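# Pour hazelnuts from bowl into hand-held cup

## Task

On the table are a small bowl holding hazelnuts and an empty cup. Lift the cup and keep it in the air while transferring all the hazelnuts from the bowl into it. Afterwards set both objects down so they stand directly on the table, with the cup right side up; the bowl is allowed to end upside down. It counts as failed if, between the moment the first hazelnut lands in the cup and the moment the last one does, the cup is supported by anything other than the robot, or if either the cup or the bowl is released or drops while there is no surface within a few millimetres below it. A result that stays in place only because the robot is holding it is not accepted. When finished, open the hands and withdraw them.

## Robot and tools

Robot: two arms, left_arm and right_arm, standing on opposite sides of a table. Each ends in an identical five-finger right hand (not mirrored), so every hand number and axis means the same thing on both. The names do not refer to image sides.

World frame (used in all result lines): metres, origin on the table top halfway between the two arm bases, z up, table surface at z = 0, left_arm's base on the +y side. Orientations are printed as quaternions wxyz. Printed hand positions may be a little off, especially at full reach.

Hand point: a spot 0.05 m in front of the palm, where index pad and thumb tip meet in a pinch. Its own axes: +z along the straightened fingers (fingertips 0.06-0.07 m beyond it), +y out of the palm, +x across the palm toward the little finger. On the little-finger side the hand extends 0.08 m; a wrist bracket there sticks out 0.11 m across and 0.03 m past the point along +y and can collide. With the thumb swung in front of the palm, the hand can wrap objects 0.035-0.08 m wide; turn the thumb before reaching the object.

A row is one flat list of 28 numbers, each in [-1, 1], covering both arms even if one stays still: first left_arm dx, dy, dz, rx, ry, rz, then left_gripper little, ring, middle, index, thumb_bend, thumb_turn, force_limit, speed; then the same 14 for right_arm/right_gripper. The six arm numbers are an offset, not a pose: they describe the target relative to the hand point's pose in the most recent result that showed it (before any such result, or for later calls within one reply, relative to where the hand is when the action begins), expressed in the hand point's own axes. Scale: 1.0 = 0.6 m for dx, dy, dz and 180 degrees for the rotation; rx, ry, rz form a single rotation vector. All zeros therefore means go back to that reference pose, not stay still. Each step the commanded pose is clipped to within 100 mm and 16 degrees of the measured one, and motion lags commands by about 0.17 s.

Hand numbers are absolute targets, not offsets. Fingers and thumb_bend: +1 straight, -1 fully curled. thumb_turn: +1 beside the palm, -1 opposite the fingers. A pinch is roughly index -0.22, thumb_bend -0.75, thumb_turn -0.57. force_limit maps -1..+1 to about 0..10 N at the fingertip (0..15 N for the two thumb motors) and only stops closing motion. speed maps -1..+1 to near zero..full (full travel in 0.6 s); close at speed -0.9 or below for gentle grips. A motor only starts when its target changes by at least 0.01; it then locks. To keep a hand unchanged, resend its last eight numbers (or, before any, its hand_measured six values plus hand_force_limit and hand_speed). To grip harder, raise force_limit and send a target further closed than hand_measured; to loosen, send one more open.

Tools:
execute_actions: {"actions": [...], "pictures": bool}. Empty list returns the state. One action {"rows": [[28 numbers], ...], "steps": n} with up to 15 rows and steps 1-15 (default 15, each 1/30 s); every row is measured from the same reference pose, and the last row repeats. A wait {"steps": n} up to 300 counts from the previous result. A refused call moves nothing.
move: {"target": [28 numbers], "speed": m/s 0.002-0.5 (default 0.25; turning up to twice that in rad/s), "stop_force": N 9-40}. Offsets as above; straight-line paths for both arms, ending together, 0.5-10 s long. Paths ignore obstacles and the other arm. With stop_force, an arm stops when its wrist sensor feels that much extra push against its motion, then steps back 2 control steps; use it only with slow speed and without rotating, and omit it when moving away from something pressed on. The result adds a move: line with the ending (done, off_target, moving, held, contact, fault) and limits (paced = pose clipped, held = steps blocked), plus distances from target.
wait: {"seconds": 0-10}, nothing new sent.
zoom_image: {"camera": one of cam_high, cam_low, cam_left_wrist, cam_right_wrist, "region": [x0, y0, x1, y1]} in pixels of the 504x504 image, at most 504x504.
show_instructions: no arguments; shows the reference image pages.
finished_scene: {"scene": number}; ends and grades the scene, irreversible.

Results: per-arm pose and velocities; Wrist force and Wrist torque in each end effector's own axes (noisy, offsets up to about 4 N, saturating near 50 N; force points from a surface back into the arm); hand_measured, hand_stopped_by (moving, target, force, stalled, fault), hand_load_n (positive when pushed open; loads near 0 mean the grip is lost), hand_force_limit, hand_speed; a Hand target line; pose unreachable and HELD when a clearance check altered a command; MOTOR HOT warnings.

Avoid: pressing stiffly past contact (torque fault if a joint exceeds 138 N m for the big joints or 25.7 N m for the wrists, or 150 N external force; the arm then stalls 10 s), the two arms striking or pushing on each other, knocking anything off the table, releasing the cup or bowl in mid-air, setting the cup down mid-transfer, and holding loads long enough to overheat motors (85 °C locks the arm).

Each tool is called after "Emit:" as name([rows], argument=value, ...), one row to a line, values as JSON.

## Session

Emit:
execute_actions(actions=[])

Scene clock: 0.00 s of 6600.00 s.
left_arm: end_effector_position=(+0.2619, +0.4747, +0.4783) hand_measured=(+1.000, +1.000, +1.000, +1.000, +1.000, +1.000) hand_load_n=(+0.0, +0.0, +0.0, +0.0, +0.0, +0.0) hand_stopped_by=(target, target, target, target, target, target) hand_force_limit=0.00 hand_speed=-0.80 end_effector_quat_wxyz=(+0.009, +0.286, +0.958, -0.017) end_effector_velocity=(+0.000, +0.000, -0.000) end_effector_angular_velocity=(+0.000, -0.000, +0.000) | right_arm: end_effector_position=(+0.1081, -0.2433, +0.4915) hand_measured=(+1.000, +1.000, +1.000, +1.000, +1.000, +1.000) hand_load_n=(+0.0, +0.0, +0.0, +0.0, +0.0, +0.0) hand_stopped_by=(target, target, target, target, target, target) hand_force_limit=0.00 hand_speed=-0.80 end_effector_quat_wxyz=(+0.032, -0.355, +0.934, +0.013) end_effector_velocity=(-0.000, -0.001, +0.000) end_effector_angular_velocity=(-0.002, -0.001, -0.000)
Joint positions: left_arm=[ 0.555 -1.705  1.316  1.926  1.588 -1.876] | right_arm=[-1.199 -1.747  1.315  1.938  1.547 -1.89 ]
Joint velocities: left_arm=[ 0.001  0.    -0.    -0.    -0.     0.   ] | right_arm=[-0.    -0.001  0.     0.     0.002  0.   ]
Wrist force (N, on the end effector, along its own x y z axes, offset not removed): no reading
Wrist torque (N m, same axes, about the end effector's origin, offset not removed): no reading
Hand target (left_arm): +0.262, +0.475, +0.478; +0.009, +0.286, +0.958, -0.017
Hand target (right_arm): +0.108, -0.243, +0.492; +0.032, -0.355, +0.934, +0.013
camera_calibration (this result's frames):
cam_left_wrist: T_world_to_cam=[[0.661891, 0.749444, -0.0152922, -0.519593], [0.628964, -0.544156, 0.555246, -0.17073], [0.407804, -0.37713, -0.831546, 0.596885], [0, 0, 0, 1]] pos_world=[0.207885, 0.521605, 0.583188]
cam_right_wrist: T_world_to_cam=[[-0.550625, 0.834741, -0.00449601, 0.273176], [0.656119, 0.436117, 0.615882, -0.274455], [0.516063, 0.33617, -0.787826, 0.545084], [0, 0, 0, 1]] pos_world=[0.0491951, -0.291577, 0.599691]

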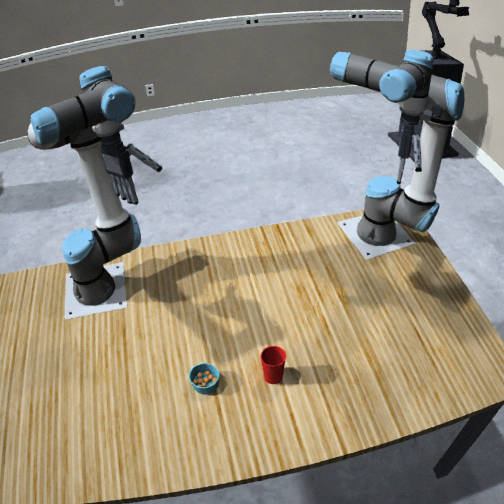

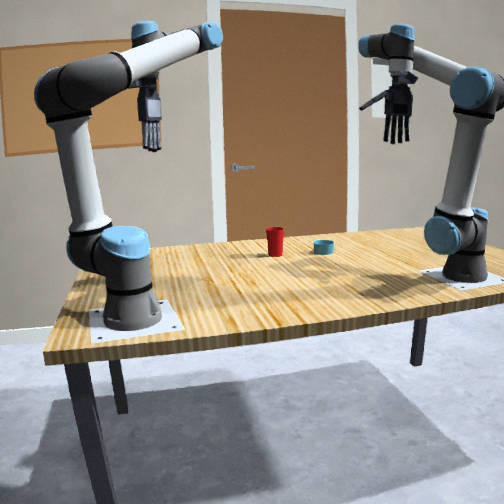

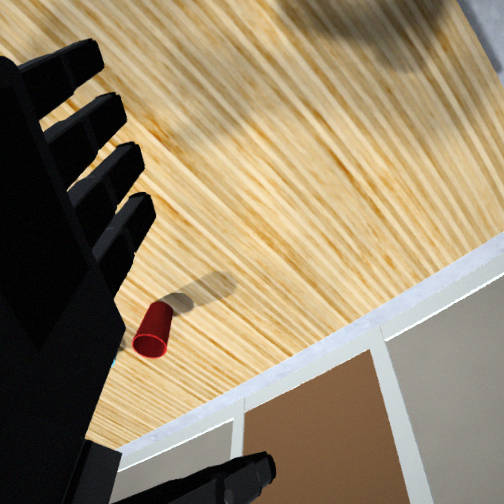

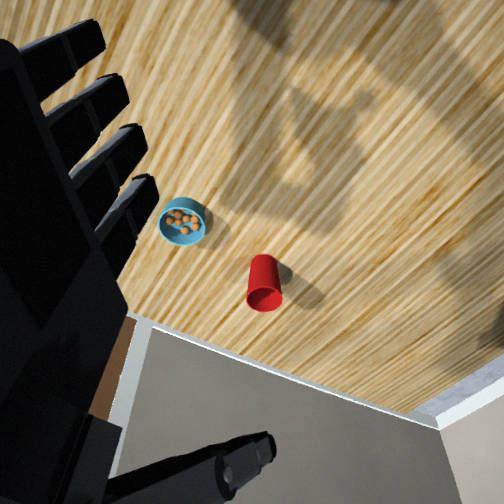

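Emit:
move(target=[-0.452,-0.392,0.38,0.102,-0.49,0,1,1,1,1,1,-1,0,0, -0.39,-0.295,0.485,0.1,-0.49,0,1,1,1,1,1,-1,0,0], speed=0.35)

Emit:
move(target=[0,0,0,0,0,-0.93,1,1,1,1,1,-1,0,0, 0,0,0,0,0,-0.93,1,1,1,1,1,-1,0,0], speed=0.5)

Scene clock: 27.17 s of 6600.00 s.
left_arm: end_effector_position=(+0.3606, +0.1213, +0.2636) hand_measured=(+1.000, +1.000, +1.000, +1.000, +1.000, -1.000) hand_load_n=(+0.0, +0.0, +0.0, +0.0, +0.0, +0.0) hand_stopped_by=(target, target, target, target, target, target) hand_force_limit=0.00 hand_speed=0.00 end_effector_quat_wxyz=(+0.628, +0.192, +0.669, -0.349) end_effector_velocity=(+0.000, -0.002, -0.002) end_effector_angular_velocity=(-0.000, -0.006, -0.001) | right_arm: end_effector_position=(+0.4156, -0.2064, +0.2174) hand_measured=(+1.000, +1.000, +1.000, +1.000, +1.000, -1.000) hand_load_n=(+0.0, +0.0, +0.0, +0.0, +0.0, +0.0) hand_stopped_by=(target, target, target, target, target, target) hand_force_limit=0.00 hand_speed=0.00 end_effector_quat_wxyz=(+0.720, -0.236, +0.641, +0.122) end_effector_velocity=(+0.002, +0.000, +0.000) end_effector_angular_velocity=(+0.009, -0.014, -0.003)
Joint positions: left_arm=[ 0.001 -1.602  2.288 -0.726  0.919 -1.774] | right_arm=[-1.625 -1.62   2.516 -0.974  1.031 -1.716]
Joint velocities: left_arm=[ 0.001  0.009  0.003 -0.017  0.003  0.008] | right_arm=[ 0.005  0.014  0.004 -0.038  0.01   0.011]
Wrist force (N, on the end effector, along its own x y z axes, offset not removed): left_arm=[-2.4 -0.6 -0.1] | right_arm=[1.1 -0.8 -1.6]
Wrist torque (N m, same axes, about the end effector's origin, offset not removed): left_arm=[-0.23 0.28 -0.18] | right_arm=[0.07 -0.19 0.09]
Hand target (left_arm): +0.361, +0.121, +0.264; +0.628, +0.192, +0.668, -0.349
Hand target (right_arm): +0.416, -0.206, +0.217; +0.721, -0.236, +0.640, +0.122
Off the commanded pose (left_arm): 0.001 m, 0 deg.
Off the commanded pose (right_arm): 0.001 m, 0 deg.
After step 110, 20.37 s passed at rest.
move: done
camera_calibration (this result's frames):
cam_left_wrist: T_world_to_cam=[[0.702701, 0.706404, -0.0848768, -0.314454], [-0.344691, 0.442365, 0.82795, -0.146412], [0.622414, -0.552545, 0.554341, -0.176568], [0, 0, 0, 1]] pos_world=[0.280399, 0.189338, 0.192411]
cam_right_wrist: T_world_to_cam=[[-0.480875, 0.875774, -0.0421747, 0.398148], [-0.555023, -0.266813, 0.787884, -0.00255668], [0.678755, 0.402282, 0.614378, -0.200754], [0, 0, 0, 1]] pos_world=[0.326303, -0.26861, 0.142145]

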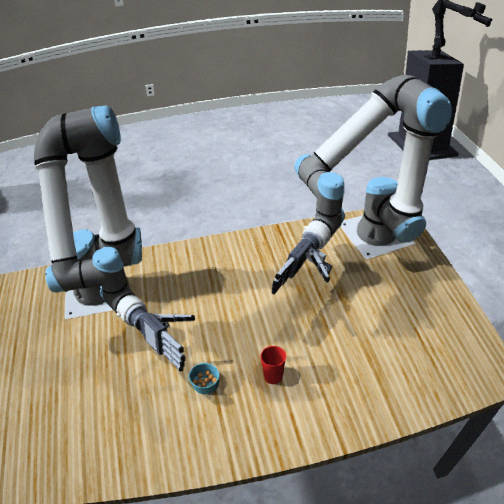

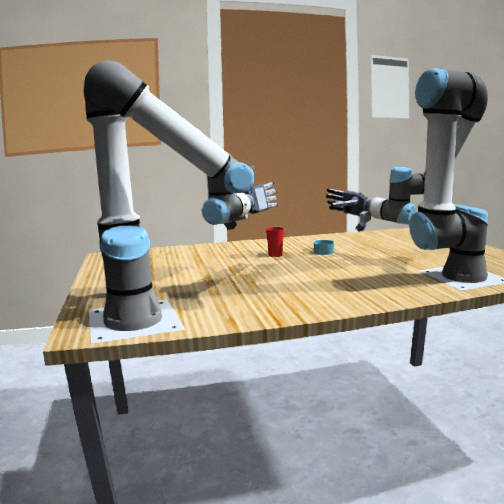

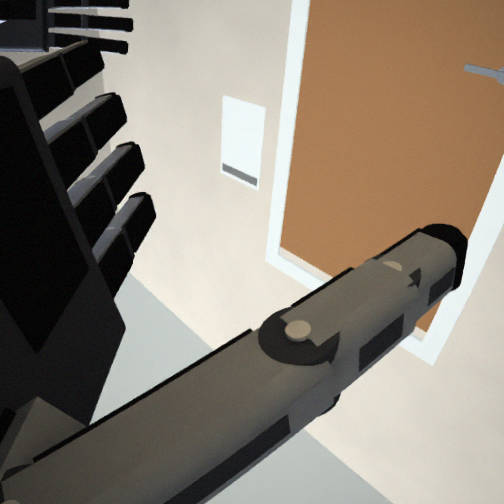

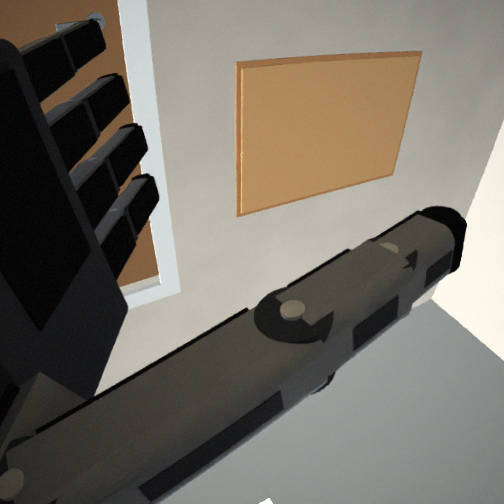

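Scene clock: 30.80 s of 6600.00 s.
left_arm: end_effector_position=(+0.3607, +0.1214, +0.2640) hand_measured=(+1.000, +1.000, +1.000, +1.000, +1.000, -1.000) hand_load_n=(+0.0, +0.0, +0.0, +0.0, +0.0, +0.0) hand_stopped_by=(target, target, target, target, target, target) hand_force_limit=0.00 hand_speed=0.00 end_effector_quat_wxyz=(+0.277, +0.643, -0.265, +0.663) end_effector_velocity=(+0.000, +0.000, -0.000) end_effector_angular_velocity=(-0.008, +0.008, -0.002) | right_arm: end_effector_position=(+0.4155, -0.2069, +0.2174) hand_measured=(+1.000, +1.000, +1.000, +1.000, +1.000, -1.000) hand_load_n=(+0.0, +0.0, +0.0, +0.0, +0.0, +0.0) hand_stopped_by=(target, target, target, target, target, target) hand_force_limit=0.00 hand_speed=0.00 end_effector_quat_wxyz=(-0.201, +0.663, +0.164, +0.702) end_effector_velocity=(-0.000, +0.000, +0.001) end_effector_angular_velocity=(-0.010, -0.010, -0.003)
Joint positions: left_arm=[ 0.389 -1.697  2.226 -0.563  1.307 -4.709] | right_arm=[-1.142 -1.692  2.387 -0.762  1.512 -4.673]
Joint velocities: left_arm=[ 0.003  0.002  0.001 -0.003  0.005 -0.011] | right_arm=[ 0.004  0.001  0.001 -0.006  0.006 -0.014]
Wrist force (N, on the end effector, along its own x y z axes, offset not removed): left_arm=[-3.0 -0.6 -0.4] | right_arm=[2.5 0.3 -1.7]
Wrist torque (N m, same axes, about the end effector's origin, offset not removed): left_arm=[-0.23 0.35 -0.22] | right_arm=[0.19 -0.38 0.16]
Hand target (left_arm): +0.361, +0.121, +0.264; +0.278, +0.643, -0.265, +0.662
Hand target (right_arm): +0.415, -0.207, +0.217; -0.200, +0.663, +0.165, +0.702
Off the commanded pose (left_arm): 0.000 m, 0 deg.
Off the commanded pose (right_arm): 0.000 m, 0 deg.
move: done
camera_calibration (this result's frames):
cam_left_wrist: T_world_to_cam=[[-0.704095, -0.696733, -0.137161, 0.37702], [-0.269584, 0.440963, -0.856082, 0.270964], [0.656943, -0.565787, -0.498308, 0.0902872], [0, 0, 0, 1]] pos_world=[0.279192, 0.19428, 0.32867]
cam_right_wrist: T_world_to_cam=[[0.514424, -0.83948, -0.175045, -0.340991], [-0.505859, -0.132242, -0.852419, 0.361256], [0.692441, 0.527053, -0.492687, 0.0603267], [0, 0, 0, 1]] pos_world=[0.316386, -0.270278, 0.277975]

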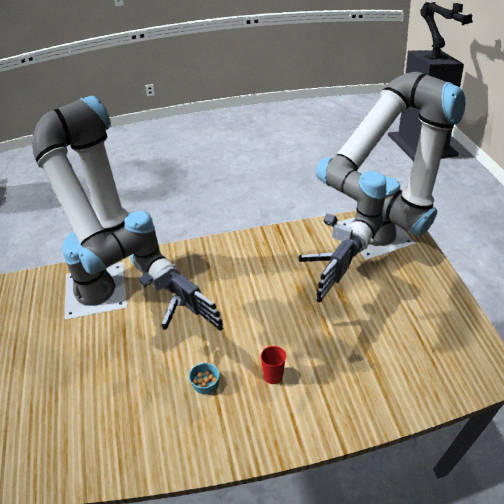

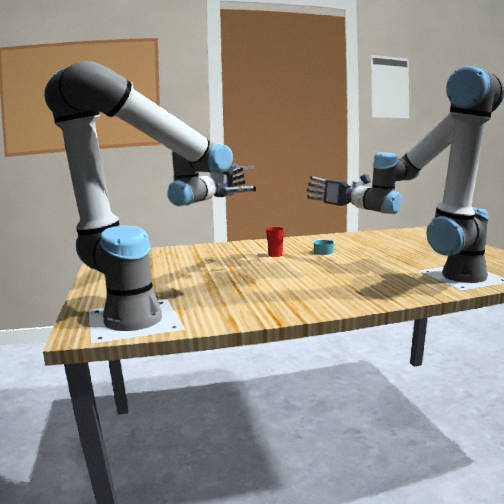

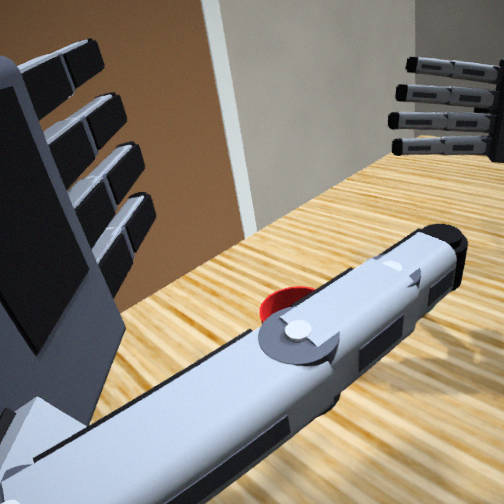

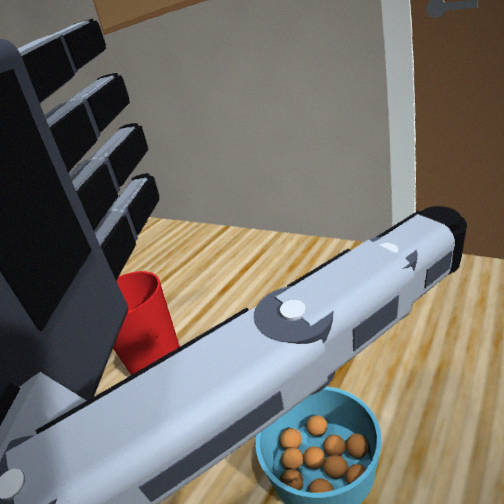

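Emit:
move(target=[-0.29,0,0,0,-0.0105,0.0015,1,1,1,1,1,-1,0,0, -0.23,0,-0.08,0,-0.0213,-0.0116,1,1,1,1,1,-1,0,0], speed=0.2)

Scene clock: 46.03 s of 6600.00 s.
left_arm: end_effector_position=(+0.3640, +0.1172, +0.0902) hand_measured=(+1.000, +1.000, +1.000, +1.000, +1.000, -1.000) hand_load_n=(+0.0, +0.0, +0.0, +0.0, +0.0, +0.0) hand_stopped_by=(target, target, target, target, target, target) hand_force_limit=0.00 hand_speed=0.00 end_effector_quat_wxyz=(+0.271, +0.653, -0.271, +0.653) end_effector_velocity=(+0.000, -0.001, -0.004) end_effector_angular_velocity=(+0.001, -0.001, -0.000) | right_arm: end_effector_position=(+0.3796, -0.2217, +0.0770) hand_measured=(+1.000, +1.000, +1.000, +1.000, +1.000, -1.000) hand_load_n=(+0.0, +0.0, +0.0, +0.0, +0.0, +0.0) hand_stopped_by=(target, target, target, target, target, target) hand_force_limit=0.00 hand_speed=0.00 end_effector_quat_wxyz=(-0.182, +0.683, +0.183, +0.683) end_effector_velocity=(-0.000, -0.000, -0.003) end_effector_angular_velocity=(-0.000, -0.002, -0.000)
Joint positions: left_arm=[ 0.392 -1.29   2.392 -1.101  1.31  -4.713] | right_arm=[-1.125 -1.354  2.587 -1.232  1.528 -4.713]
Joint velocities: left_arm=[ 0.     0.013  0.    -0.014  0.     0.002] | right_arm=[ 0.001  0.012  0.002 -0.015  0.001 -0.001]
Wrist force (N, on the end effector, along its own x y z axes, offset not removed): left_arm=[-2.5 -0.7 -0.6] | right_arm=[2.1 -0.2 -1.8]
Wrist torque (N m, same axes, about the end effector's origin, offset not removed): left_arm=[-0.20 0.32 -0.17] | right_arm=[0.08 -0.31 0.22]
Hand target (left_arm): +0.364, +0.117, +0.090; +0.271, +0.653, -0.271, +0.653
Hand target (right_arm): +0.380, -0.222, +0.077; -0.182, +0.683, +0.183, +0.683
Off the commanded pose (left_arm): 0.000 m, 0 deg.
Off the commanded pose (right_arm): 0.000 m, 0 deg.
After step 90, 10.73 s passed at rest.
move: done
camera_calibration (this result's frames):
cam_left_wrist: T_world_to_cam=[[-0.70688, -0.693008, -0.141636, 0.353559], [-0.286675, 0.463745, -0.838306, 0.126867], [0.646636, -0.551978, -0.526481, 0.00380412], [0, 0, 0, 1]] pos_world=[0.283834, 0.188285, 0.158433]
cam_right_wrist: T_world_to_cam=[[0.508178, -0.849717, -0.140486, -0.362101], [-0.539324, -0.186788, -0.821121, 0.219664], [0.671479, 0.493043, -0.553194, 0.0288951], [0, 0, 0, 1]] pos_world=[0.283079, -0.280899, 0.145485]

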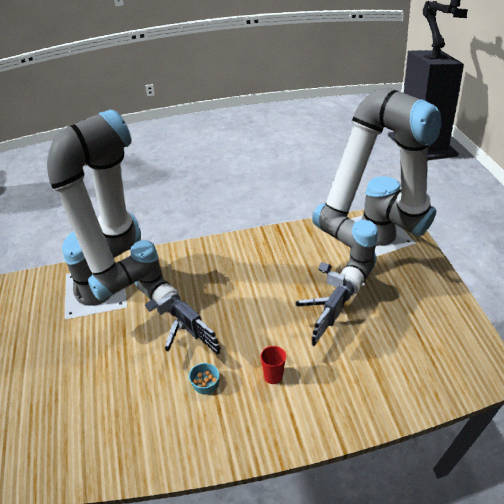

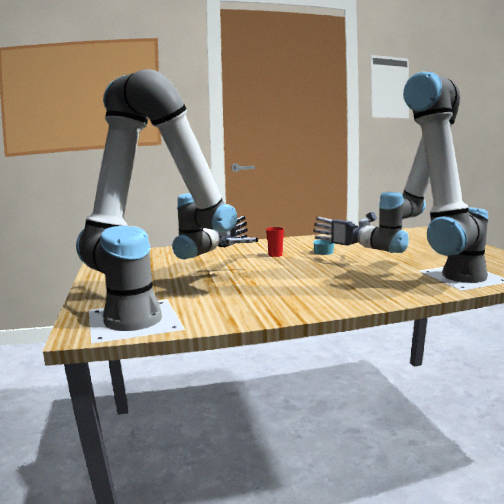

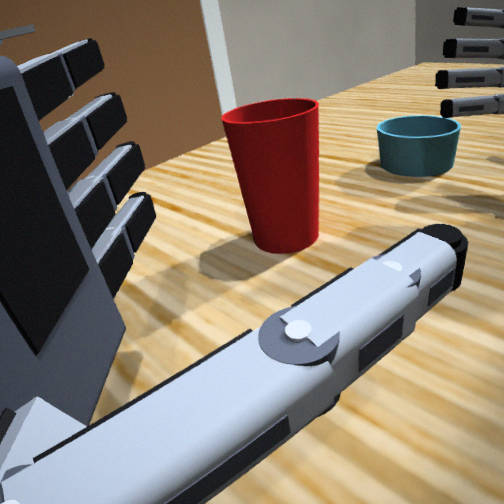

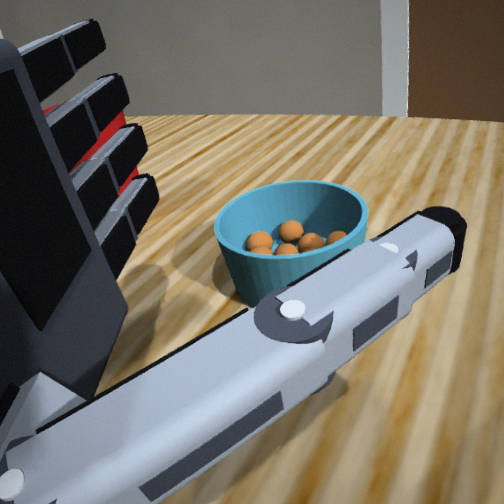

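Emit:
move(target=[-0.1,0.025,0.17,0,0,0,1,1,1,1,1,-1,0,0, -0.087,0,0.05,0,0,0,1,1,1,1,1,-1,0,0], speed=0.08)

Emit:
zoom_image(camera="cam_high", region=[150, 300, 350, 420])

Scene clock: 59.40 s of 6600.00 s.
left_arm: end_effector_position=(+0.4251, +0.0349, +0.0300) hand_measured=(+1.000, +1.000, +1.000, +1.000, +1.000, -1.000) hand_load_n=(+0.0, +0.0, +0.0, +0.0, +0.0, +0.0) hand_stopped_by=(target, target, target, target, target, target) hand_force_limit=0.00 hand_speed=0.00 end_effector_quat_wxyz=(+0.271, +0.653, -0.271, +0.653) end_effector_velocity=(+0.001, -0.002, -0.001) end_effector_angular_velocity=(-0.001, -0.000, -0.001) | right_arm: end_effector_position=(+0.4055, -0.2066, +0.0251) hand_measured=(+1.000, +1.000, +1.000, +1.000, +1.000, -1.000) hand_load_n=(+0.0, +0.0, +0.0, +0.0, +0.0, +0.0) hand_stopped_by=(target, target, target, target, target, target) hand_force_limit=0.00 hand_speed=0.00 end_effector_quat_wxyz=(-0.182, +0.683, +0.183, +0.683) end_effector_velocity=(+0.001, -0.000, -0.002) end_effector_angular_velocity=(-0.000, +0.001, -0.002)
Joint positions: left_arm=[ 0.422 -0.984  2.118 -1.134  1.34  -4.713] | right_arm=[-1.12  -1.109  2.519 -1.41   1.533 -4.713]
Joint velocities: left_arm=[ 0.     0.006 -0.007  0.001  0.001 -0.   ] | right_arm=[ 0.     0.007 -0.002 -0.004  0.002 -0.   ]
Wrist force (N, on the end effector, along its own x y z axes, offset not removed): left_arm=[-2.0 -0.7 -0.9] | right_arm=[2.5 -0.2 -0.2]
Wrist torque (N m, same axes, about the end effector's origin, offset not removed): left_arm=[-0.24 0.27 -0.14] | right_arm=[0.18 -0.48 0.24]
Hand target (left_arm): +0.425, +0.035, +0.030; +0.271, +0.653, -0.271, +0.653
Hand target (right_arm): +0.406, -0.207, +0.025; -0.182, +0.683, +0.183, +0.683
Off the commanded pose (left_arm): 0.001 m, 0 deg.
Off the commanded pose (right_arm): 0.000 m, 0 deg.
After step 90, 8.40 s passed at rest.
move: done
camera_calibration (this result's frames):
cam_left_wrist: T_world_to_cam=[[-0.70686, -0.693012, -0.141718, 0.331202], [-0.286621, 0.463779, -0.838306, 0.132091], [0.646682, -0.551946, -0.526458, -0.112928], [0, 0, 0, 1]] pos_world=[0.345003, 0.105936, 0.0982182]
cam_right_wrist: T_world_to_cam=[[0.508173, -0.849712, -0.140534, -0.369804], [-0.539368, -0.18677, -0.821096, 0.193861], [0.671448, 0.493059, -0.553219, -0.0246623], [0, 0, 0, 1]] pos_world=[0.309046, -0.26586, 0.0935646]

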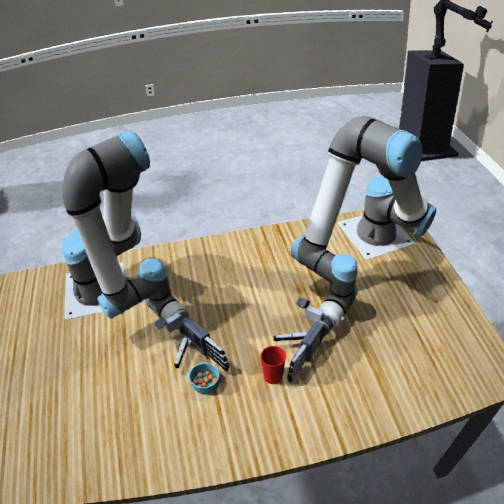

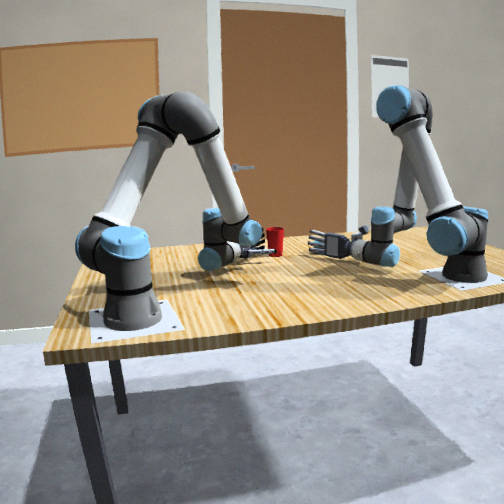

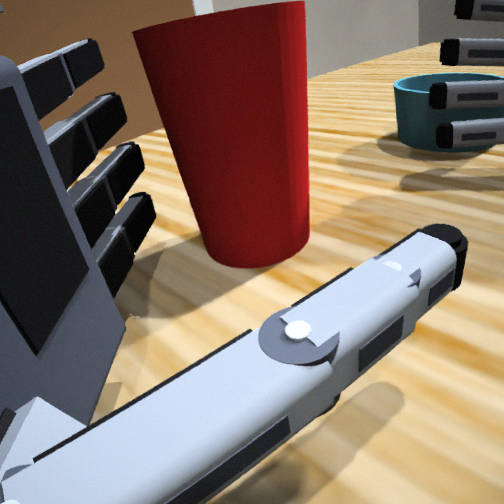

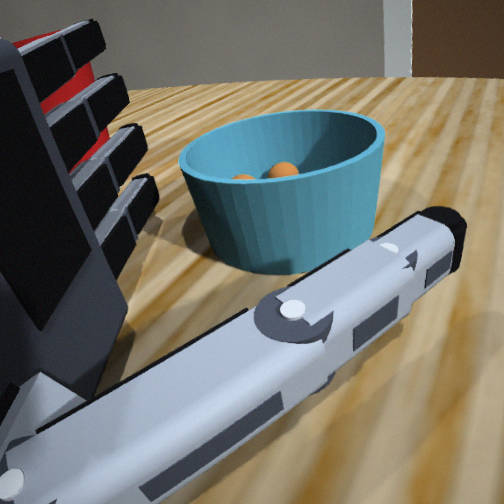

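Region (150, 300, 350, 420) of cam_high's 504x504 image, scaled by 2.520, with more detail than that image has; it fills the top 302 rows of this view, and the rest is white.

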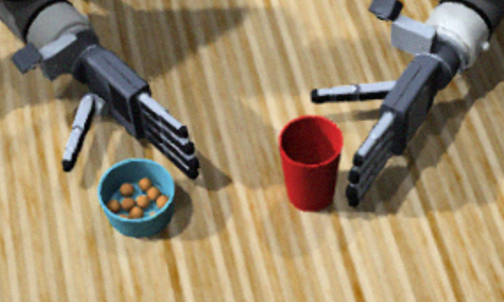

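Emit:
move(target=[0,0.004,0.117,0,0,0,1,1,1,1,1,-1,0,0, -0.001,0.013,0.08,0,0,0,1,1,1,1,1,-1,0,0], speed=0.04)

Emit:
zoom_image(camera="cam_high", region=[150, 300, 350, 420])

Scene clock: 73.40 s of 6600.00 s.
left_arm: end_effector_position=(+0.4728, -0.0163, +0.0298) hand_measured=(+1.000, +1.000, +1.000, +1.000, +1.000, -1.000) hand_load_n=(+0.0, +0.0, +0.0, +0.0, +0.0, +0.0) hand_stopped_by=(target, target, target, target, target, target) hand_force_limit=0.00 hand_speed=0.00 end_effector_quat_wxyz=(+0.271, +0.653, -0.271, +0.653) end_effector_velocity=(+0.001, -0.002, -0.000) end_effector_angular_velocity=(+0.000, +0.000, -0.001) | right_arm: end_effector_position=(+0.4508, -0.1894, +0.0246) hand_measured=(+1.000, +1.000, +1.000, +1.000, +1.000, -1.000) hand_load_n=(+0.0, +0.0, +0.0, +0.0, +0.0, +0.0) hand_stopped_by=(target, target, target, target, target, target) hand_force_limit=0.00 hand_speed=0.00 end_effector_quat_wxyz=(-0.182, +0.683, +0.183, +0.683) end_effector_velocity=(+0.002, +0.000, +0.000) end_effector_angular_velocity=(+0.000, -0.000, -0.002)
Joint positions: left_arm=[ 0.451 -0.893  1.907 -1.013  1.369 -4.713] | right_arm=[-1.139 -1.072  2.4   -1.327  1.513 -4.713]
Joint velocities: left_arm=[ 0.001  0.004 -0.008  0.004  0.002 -0.   ] | right_arm=[-0.001  0.001 -0.004  0.003  0.002 -0.   ]
Wrist force (N, on the end effector, along its own x y z axes, offset not removed): left_arm=[-1.3 -1.9 -0.4] | right_arm=[0.6 -1.6 -1.1]
Wrist torque (N m, same axes, about the end effector's origin, offset not removed): left_arm=[-0.43 0.11 -0.19] | right_arm=[-0.20 -0.08 0.08]
Hand target (left_arm): +0.473, -0.016, +0.030; +0.271, +0.653, -0.271, +0.653
Hand target (right_arm): +0.451, -0.189, +0.025; -0.182, +0.683, +0.183, +0.683
Off the commanded pose (left_arm): 0.000 m, 0 deg.
Off the commanded pose (right_arm): 0.000 m, 0 deg.
After step 90, 8.87 s passed at rest.
move: done
camera_calibration (this result's frames):
cam_left_wrist: T_world_to_cam=[[-0.706838, -0.693018, -0.141795, 0.32944], [-0.286559, 0.463799, -0.838317, 0.16929], [0.646733, -0.551922, -0.526421, -0.172103], [0, 0, 0, 1]] pos_world=[0.392677, 0.0548034, 0.0980325]
cam_right_wrist: T_world_to_cam=[[0.508176, -0.849705, -0.140565, -0.378261], [-0.539372, -0.186745, -0.821099, 0.221058], [0.671443, 0.49308, -0.553206, -0.0638381], [0, 0, 0, 1]] pos_world=[0.354319, -0.248651, 0.0930244]

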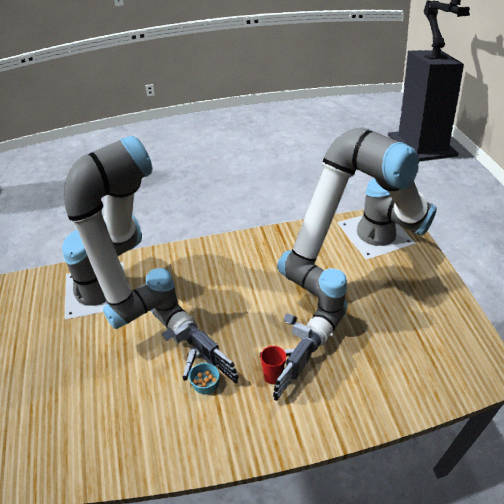

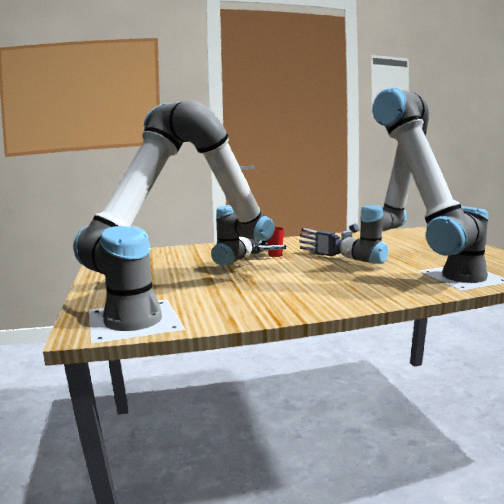

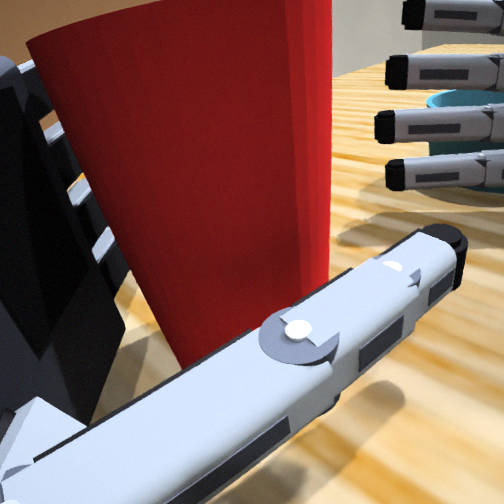

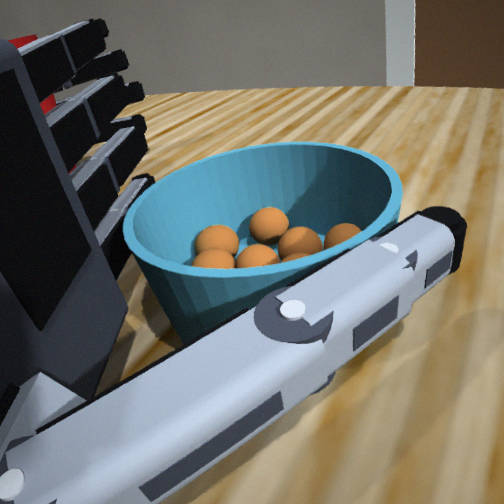

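Region (150, 300, 350, 420) of cam_high's 504x504 image, scaled by 2.520, with more detail than that image has; it fills the top 302 rows of this view, and the rest is white.

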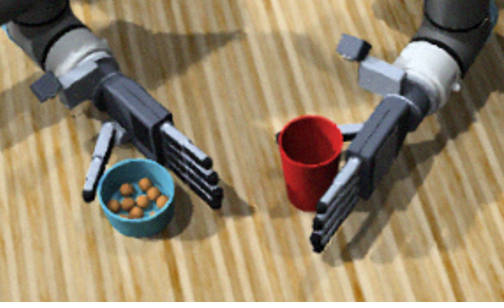

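Right: +6 mm y, +8 mm z; left +16 mm z; then close.

Emit:
move(target=[0,0.004,0.027,0,0,0,1,1,1,1,1,-1,0,0, 0,0.01,0.014,0,0,0,1,1,1,1,1,-1,0,0], speed=0.03)

Emit:
move(target=[0,0,0,0,0,0,-1,-1,-1,-1,-1,-1,0.2,-0.8, 0,0,0,0,0,0,1,1,-1,-1,-1,-1,0.4,-0.8])

Emit:
zoom_image(camera="cam_high", region=[150, 300, 350, 420])

Scene clock: 87.93 s of 6600.00 s.
left_arm: end_effector_position=(+0.4824, -0.0292, +0.0298) hand_measured=(+1.000, +1.000, +1.000, +1.000, +1.000, -1.000) hand_load_n=(+0.0, +0.0, +0.0, +0.0, +0.0, +0.0) hand_stopped_by=(target, target, target, target, target, target) hand_force_limit=0.00 hand_speed=0.00 end_effector_quat_wxyz=(+0.271, +0.653, -0.271, +0.653) end_effector_velocity=(+0.001, -0.002, +0.000) end_effector_angular_velocity=(-0.001, -0.000, -0.001) | right_arm: end_effector_position=(+0.4609, -0.1904, +0.0246) hand_measured=(+1.000, +1.000, +1.000, +1.000, +1.000, -1.000) hand_load_n=(+0.0, +0.0, +0.0, +0.0, +0.0, +0.0) hand_stopped_by=(target, target, target, target, target, target) hand_force_limit=0.00 hand_speed=0.00 end_effector_quat_wxyz=(-0.182, +0.683, +0.183, +0.683) end_effector_velocity=(+0.001, +0.000, -0.001) end_effector_angular_velocity=(-0.001, +0.001, +0.001)
Joint positions: left_arm=[ 0.453 -0.871  1.858 -0.985  1.371 -4.713] | right_arm=[-1.157 -1.067  2.383 -1.315  1.496 -4.713]
Joint velocities: left_arm=[ 0.     0.003 -0.007  0.004  0.001 -0.   ] | right_arm=[-0.003  0.002 -0.002  0.002 -0.004 -0.   ]
Wrist force (N, on the end effector, along its own x y z axes, offset not removed): left_arm=[-1.9 -1.1 -0.3] | right_arm=[1.0 -2.2 -1.7]
Wrist torque (N m, same axes, about the end effector's origin, offset not removed): left_arm=[-0.30 0.24 -0.10] | right_arm=[-0.25 -0.12 0.01]
Hand target (left_arm): +0.483, -0.029, +0.030; +0.271, +0.653, -0.271, +0.653
Hand target (right_arm): +0.461, -0.190, +0.025; -0.182, +0.683, +0.183, +0.683
Off the commanded pose (left_arm): 0.000 m, 0 deg.
Off the commanded pose (right_arm): 0.000 m, 0 deg.
After step 90, 10.63 s passed at rest.
move: done
camera_calibration (this result's frames):
cam_left_wrist: T_world_to_cam=[[-0.706832, -0.693026, -0.14179, 0.327236], [-0.286555, 0.463781, -0.838327, 0.177993], [0.646742, -0.551926, -0.526406, -0.185454], [0, 0, 0, 1]] pos_world=[0.402246, 0.0418764, 0.0979909]
cam_right_wrist: T_world_to_cam=[[0.508168, -0.849706, -0.140592, -0.384206], [-0.53938, -0.186718, -0.8211, 0.226338], [0.671442, 0.493089, -0.553198, -0.0701385], [0, 0, 0, 1]] pos_world=[0.364417, -0.249616, 0.0930296]

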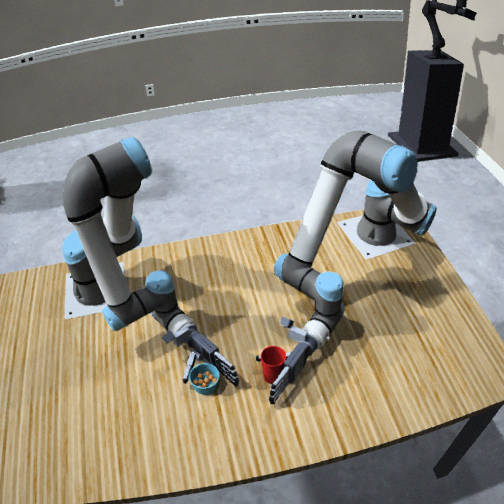

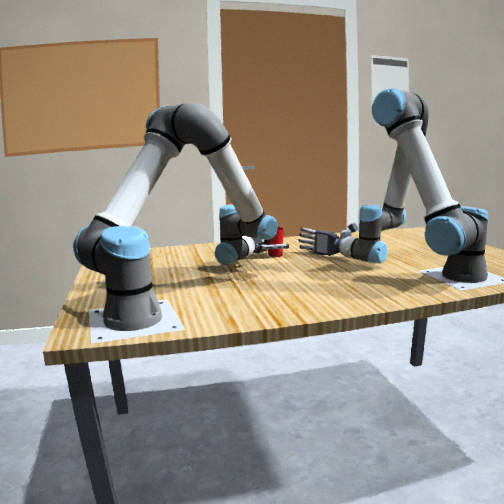

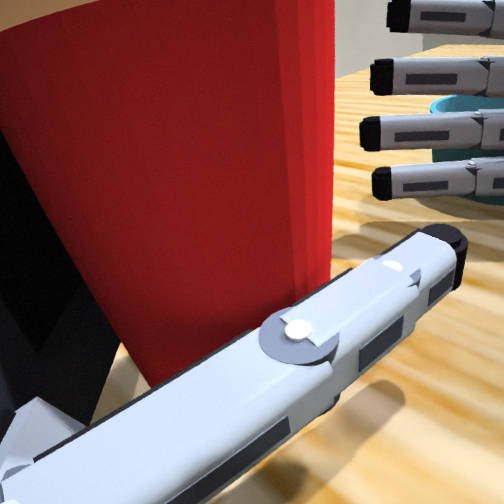

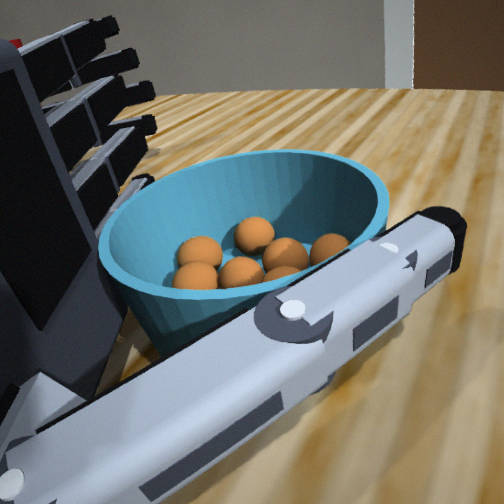

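Scene clock: 91.57 s of 6600.00 s.
left_arm: end_effector_position=(+0.4824, -0.0292, +0.0299) hand_measured=(-0.064, -0.074, -0.096, -0.118, +0.332, -1.000) hand_load_n=(+2.5, +3.0, +5.0, +8.0, +13.5, +4.0) hand_stopped_by=(force, force, force, force, force, target) hand_force_limit=0.20 hand_speed=-0.80 end_effector_quat_wxyz=(+0.271, +0.653, -0.271, +0.653) end_effector_velocity=(-0.001, -0.001, -0.001) end_effector_angular_velocity=(+0.001, +0.001, -0.002) | right_arm: end_effector_position=(+0.4609, -0.1904, +0.0245) hand_measured=(+1.000, +1.000, +0.460, +0.404, +0.722, -1.000) hand_load_n=(+0.0, +0.0, +3.5, +8.0, +21.0, +1.5) hand_stopped_by=(target, target, force, force, force, target) hand_force_limit=0.40 hand_speed=-0.80 end_effector_quat_wxyz=(-0.182, +0.683, +0.183, +0.683) end_effector_velocity=(-0.000, -0.000, -0.001) end_effector_angular_velocity=(-0.000, +0.002, +0.000)
Joint positions: left_arm=[ 0.453 -0.871  1.858 -0.985  1.371 -4.713] | right_arm=[-1.157 -1.067  2.383 -1.315  1.496 -4.713]
Joint velocities: left_arm=[-0.001  0.001  0.     0.001  0.    -0.   ] | right_arm=[-0.     0.002 -0.     0.    -0.001  0.001]
Wrist force (N, on the end effector, along its own x y z axes, offset not removed): left_arm=[-0.4 -1.3 0.8] | right_arm=[0.8 0.0 -1.3]
Wrist torque (N m, same axes, about the end effector's origin, offset not removed): left_arm=[-0.30 0.19 -0.13] | right_arm=[0.09 0.05 -0.05]
Hand target (left_arm): +0.482, -0.029, +0.030; +0.271, +0.653, -0.271, +0.653
Hand target (right_arm): +0.461, -0.190, +0.025; -0.182, +0.683, +0.183, +0.683
Off the commanded pose (left_arm): 0.000 m, 0 deg.
Off the commanded pose (right_arm): 0.000 m, 0 deg.
move: done
camera_calibration (this result's frames):
cam_left_wrist: T_world_to_cam=[[-0.706825, -0.693036, -0.141771, 0.327242], [-0.28651, 0.463714, -0.83838, 0.17803], [0.646769, -0.551969, -0.526326, -0.185447], [0, 0, 0, 1]] pos_world=[0.402252, 0.041875, 0.0980444]
cam_right_wrist: T_world_to_cam=[[0.508159, -0.84971, -0.140593, -0.384206], [-0.539391, -0.186718, -0.821093, 0.226332], [0.67144, 0.493081, -0.553209, -0.07014], [0, 0, 0, 1]] pos_world=[0.364414, -0.249619, 0.0930203]

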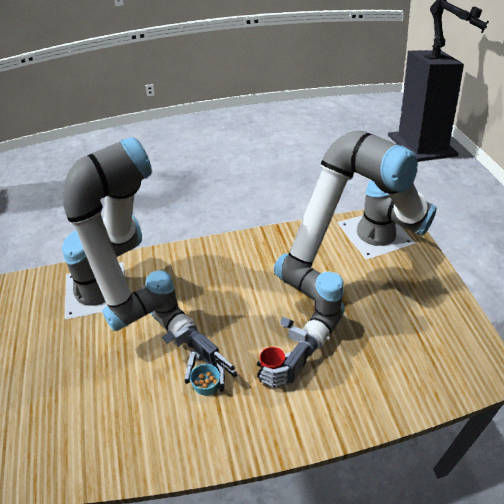

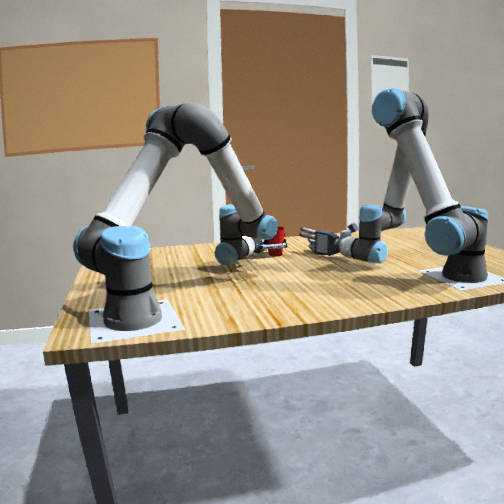

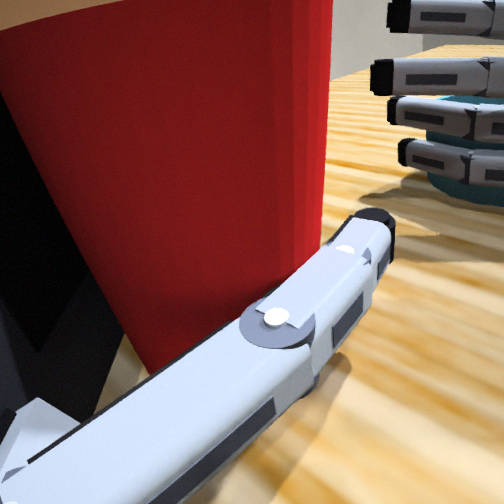

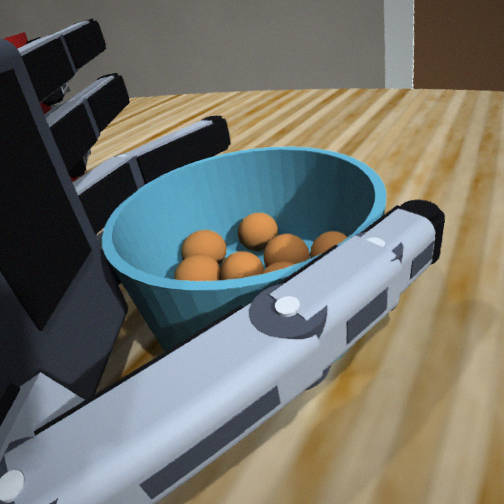

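Region (150, 300, 350, 420) of cam_high's 504x504 image, scaled by 2.520, with more detail than that image has; it fills the top 302 rows of this view, and the rest is white.

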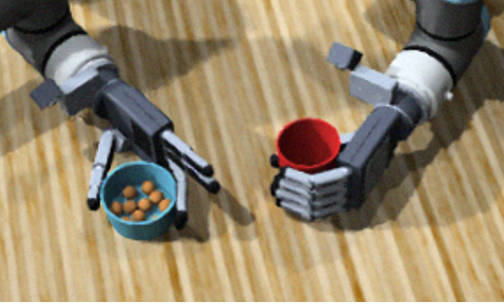

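Emit:
move(target=[0.094,0,0,0,0,0,-1,-1,-1,-1,-1,-1,0.2,-0.8, 0.38,0,0,0,0,0,1,1,-1,-1,-1,-1,0.4,-0.8], speed=0.1)

Emit:
move(target=[0,-0.072,-0.06,-0.169,0,0,-1,-1,-1,-1,-1,-1,0.2,-0.8, 0,-0.36,0.2175,0.277,0,0,1,1,-1,-1,-1,-1,0.4,-0.8], speed=0.1)

Scene clock: 115.60 s of 6600.00 s.
left_arm: end_effector_position=(+0.4825, -0.0293, +0.0862) hand_measured=(-0.064, -0.074, -0.096, -0.118, +0.332, -1.000) hand_load_n=(+2.5, +3.0, +4.5, +8.0, +13.5, +4.5) hand_stopped_by=(force, force, force, force, force, target) hand_force_limit=0.20 hand_speed=-0.80 end_effector_quat_wxyz=(+0.271, +0.653, -0.271, +0.653) end_effector_velocity=(-0.000, -0.000, +0.001) end_effector_angular_velocity=(-0.000, -0.000, +0.000) | right_arm: end_effector_position=(+0.4607, -0.1907, +0.2520) hand_measured=(+1.000, +1.000, +0.460, +0.404, +0.722, -1.000) hand_load_n=(+0.0, +0.0, +3.5, +8.5, +21.0, +2.0) hand_stopped_by=(target, target, force, force, force, target) hand_force_limit=0.40 hand_speed=-0.80 end_effector_quat_wxyz=(-0.182, +0.683, +0.183, +0.683) end_effector_velocity=(+0.000, -0.000, +0.002) end_effector_angular_velocity=(-0.000, +0.002, -0.001)
Joint positions: left_arm=[ 0.453 -0.982  1.848 -0.865  1.371 -4.713] | right_arm=[-1.158 -1.645  2.191 -0.546  1.495 -4.713]
Joint velocities: left_arm=[-0.001 -0.002 -0.     0.001 -0.001  0.   ] | right_arm=[ 0.    -0.003 -0.004  0.009  0.002  0.001]
Wrist force (N, on the end effector, along its own x y z axes, offset not removed): left_arm=[-2.0 -1.6 -1.5] | right_arm=[2.2 0.6 1.4]
Wrist torque (N m, same axes, about the end effector's origin, offset not removed): left_arm=[-0.30 0.19 -0.16] | right_arm=[0.13 -0.65 0.26]
Hand target (left_arm): +0.482, -0.029, +0.086; +0.271, +0.653, -0.271, +0.653
Hand target (right_arm): +0.461, -0.191, +0.252; -0.182, +0.683, +0.183, +0.683
Off the commanded pose (left_arm): 0.000 m, 0 deg.
Off the commanded pose (right_arm): 0.001 m, 0 deg.
After step 90, 18.23 s passed at rest.
move: done
camera_calibration (this result's frames):
cam_left_wrist: T_world_to_cam=[[-0.706824, -0.693037, -0.141771, 0.335168], [-0.286508, 0.463711, -0.838383, 0.225381], [0.646771, -0.551971, -0.526323, -0.155894], [0, 0, 0, 1]] pos_world=[0.402307, 0.0417235, 0.154421]
cam_right_wrist: T_world_to_cam=[[0.508172, -0.849706, -0.140576, -0.352375], [-0.539301, -0.186679, -0.821161, 0.412929], [0.671503, 0.493104, -0.553112, 0.0558946], [0, 0, 0, 1]] pos_world=[0.364227, -0.249892, 0.320462]

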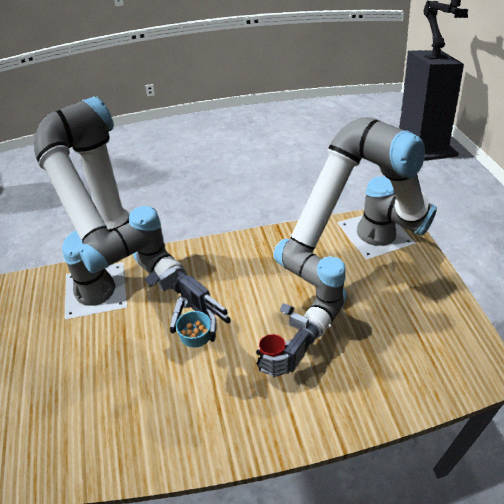

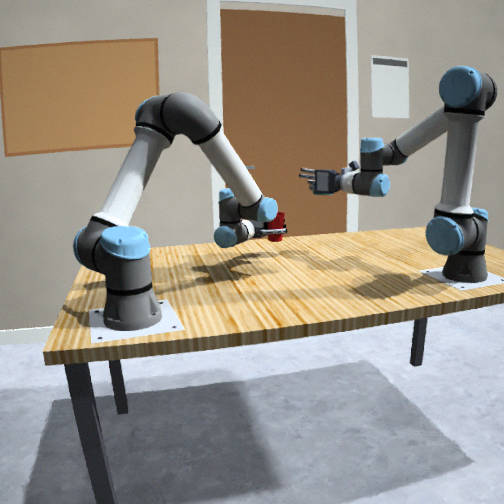

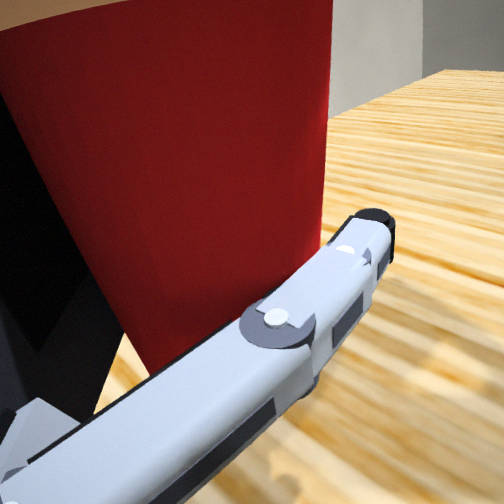

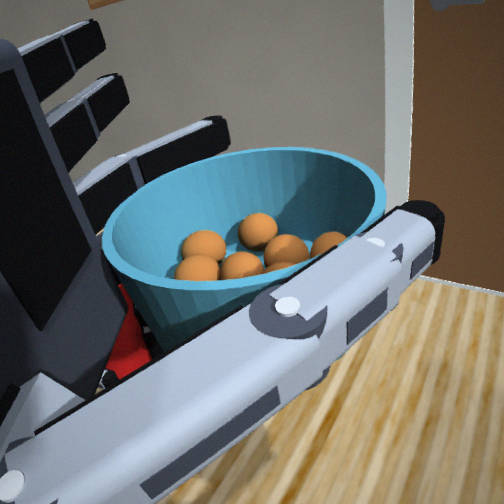

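Scene clock: 120.40 s of 6600.00 s.
left_arm: end_effector_position=(+0.4877, +0.0269, +0.0862) hand_measured=(-0.064, -0.074, -0.096, -0.118, +0.332, -1.000) hand_load_n=(+2.5, +3.0, +4.5, +8.0, +13.5, +4.5) hand_stopped_by=(force, force, force, force, force, target) hand_force_limit=0.20 hand_speed=-0.80 end_effector_quat_wxyz=(+0.433, +0.560, -0.433, +0.559) end_effector_velocity=(-0.000, +0.000, +0.000) end_effector_angular_velocity=(-0.000, +0.002, -0.006) | right_arm: end_effector_position=(+0.4659, +0.0615, +0.2526) hand_measured=(+1.000, +1.000, +0.460, +0.404, +0.722, -1.000) hand_load_n=(+0.0, +0.0, +3.5, +8.5, +21.0, +2.0) hand_stopped_by=(target, target, force, force, force, target) hand_force_limit=0.40 hand_speed=-0.80 end_effector_quat_wxyz=(-0.453, +0.542, +0.453, +0.543) end_effector_velocity=(+0.000, +0.002, +0.000) end_effector_angular_velocity=(-0.000, +0.001, +0.008)
Joint positions: left_arm=[ 0.766 -0.877  1.644 -0.765  2.214 -4.712] | right_arm=[-1.123 -1.251  1.736 -0.486  0.661 -4.713]
Joint velocities: left_arm=[ 0.002  0.002 -0.004  0.003  0.008 -0.002] | right_arm=[ 0.001  0.006 -0.009  0.004 -0.007  0.   ]
Wrist force (N, on the end effector, along its own x y z axes, offset not removed): left_arm=[-2.5 -0.8 -0.1] | right_arm=[-0.4 0.1 -0.6]
Wrist torque (N m, same axes, about the end effector's origin, offset not removed): left_arm=[-0.24 0.21 -0.13] | right_arm=[0.05 -0.18 0.02]
Hand target (left_arm): +0.488, +0.027, +0.086; +0.433, +0.560, -0.433, +0.558
Hand target (right_arm): +0.466, +0.062, +0.253; -0.454, +0.542, +0.454, +0.543
Off the commanded pose (left_arm): 0.000 m, 0 deg.
Off the commanded pose (right_arm): 0.001 m, 0 deg.
move: done
camera_calibration (this result's frames):
cam_left_wrist: T_world_to_cam=[[-0.960299, -0.240297, -0.141718, 0.489265], [-0.0127903, 0.545386, -0.838088, 0.0650677], [0.278681, -0.803002, -0.526807, 0.0580798], [0, 0, 0, 1]] pos_world=[0.454487, 0.12872, 0.154467]
cam_right_wrist: T_world_to_cam=[[0.977015, -0.160185, -0.140647, -0.401422], [-0.205457, -0.531753, -0.8216, 0.329054], [0.0568184, 0.831613, -0.552442, 0.193737], [0, 0, 0, 1]] pos_world=[0.448794, -0.05044, 0.320921]

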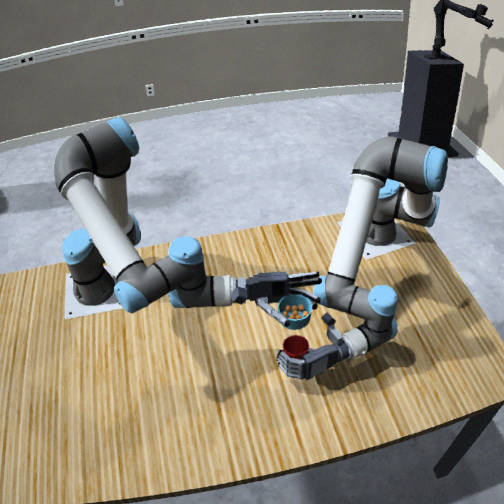

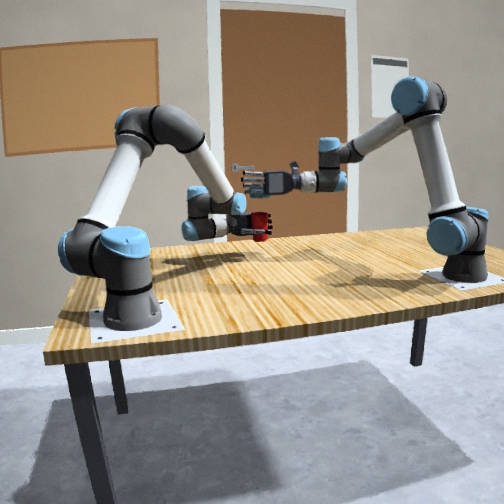

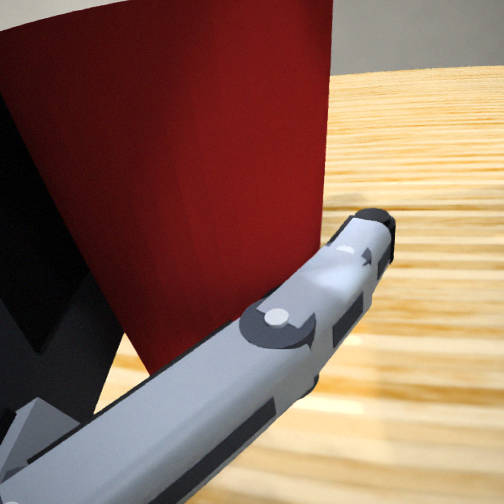

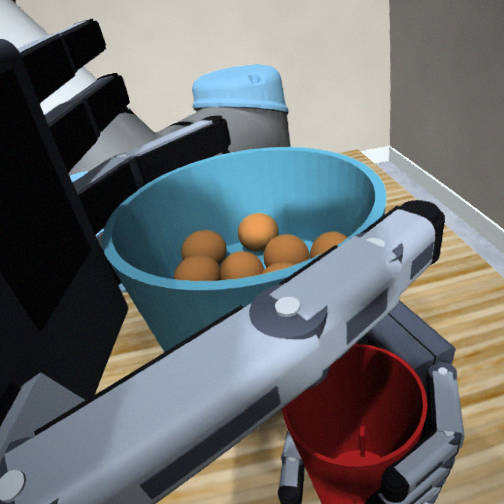

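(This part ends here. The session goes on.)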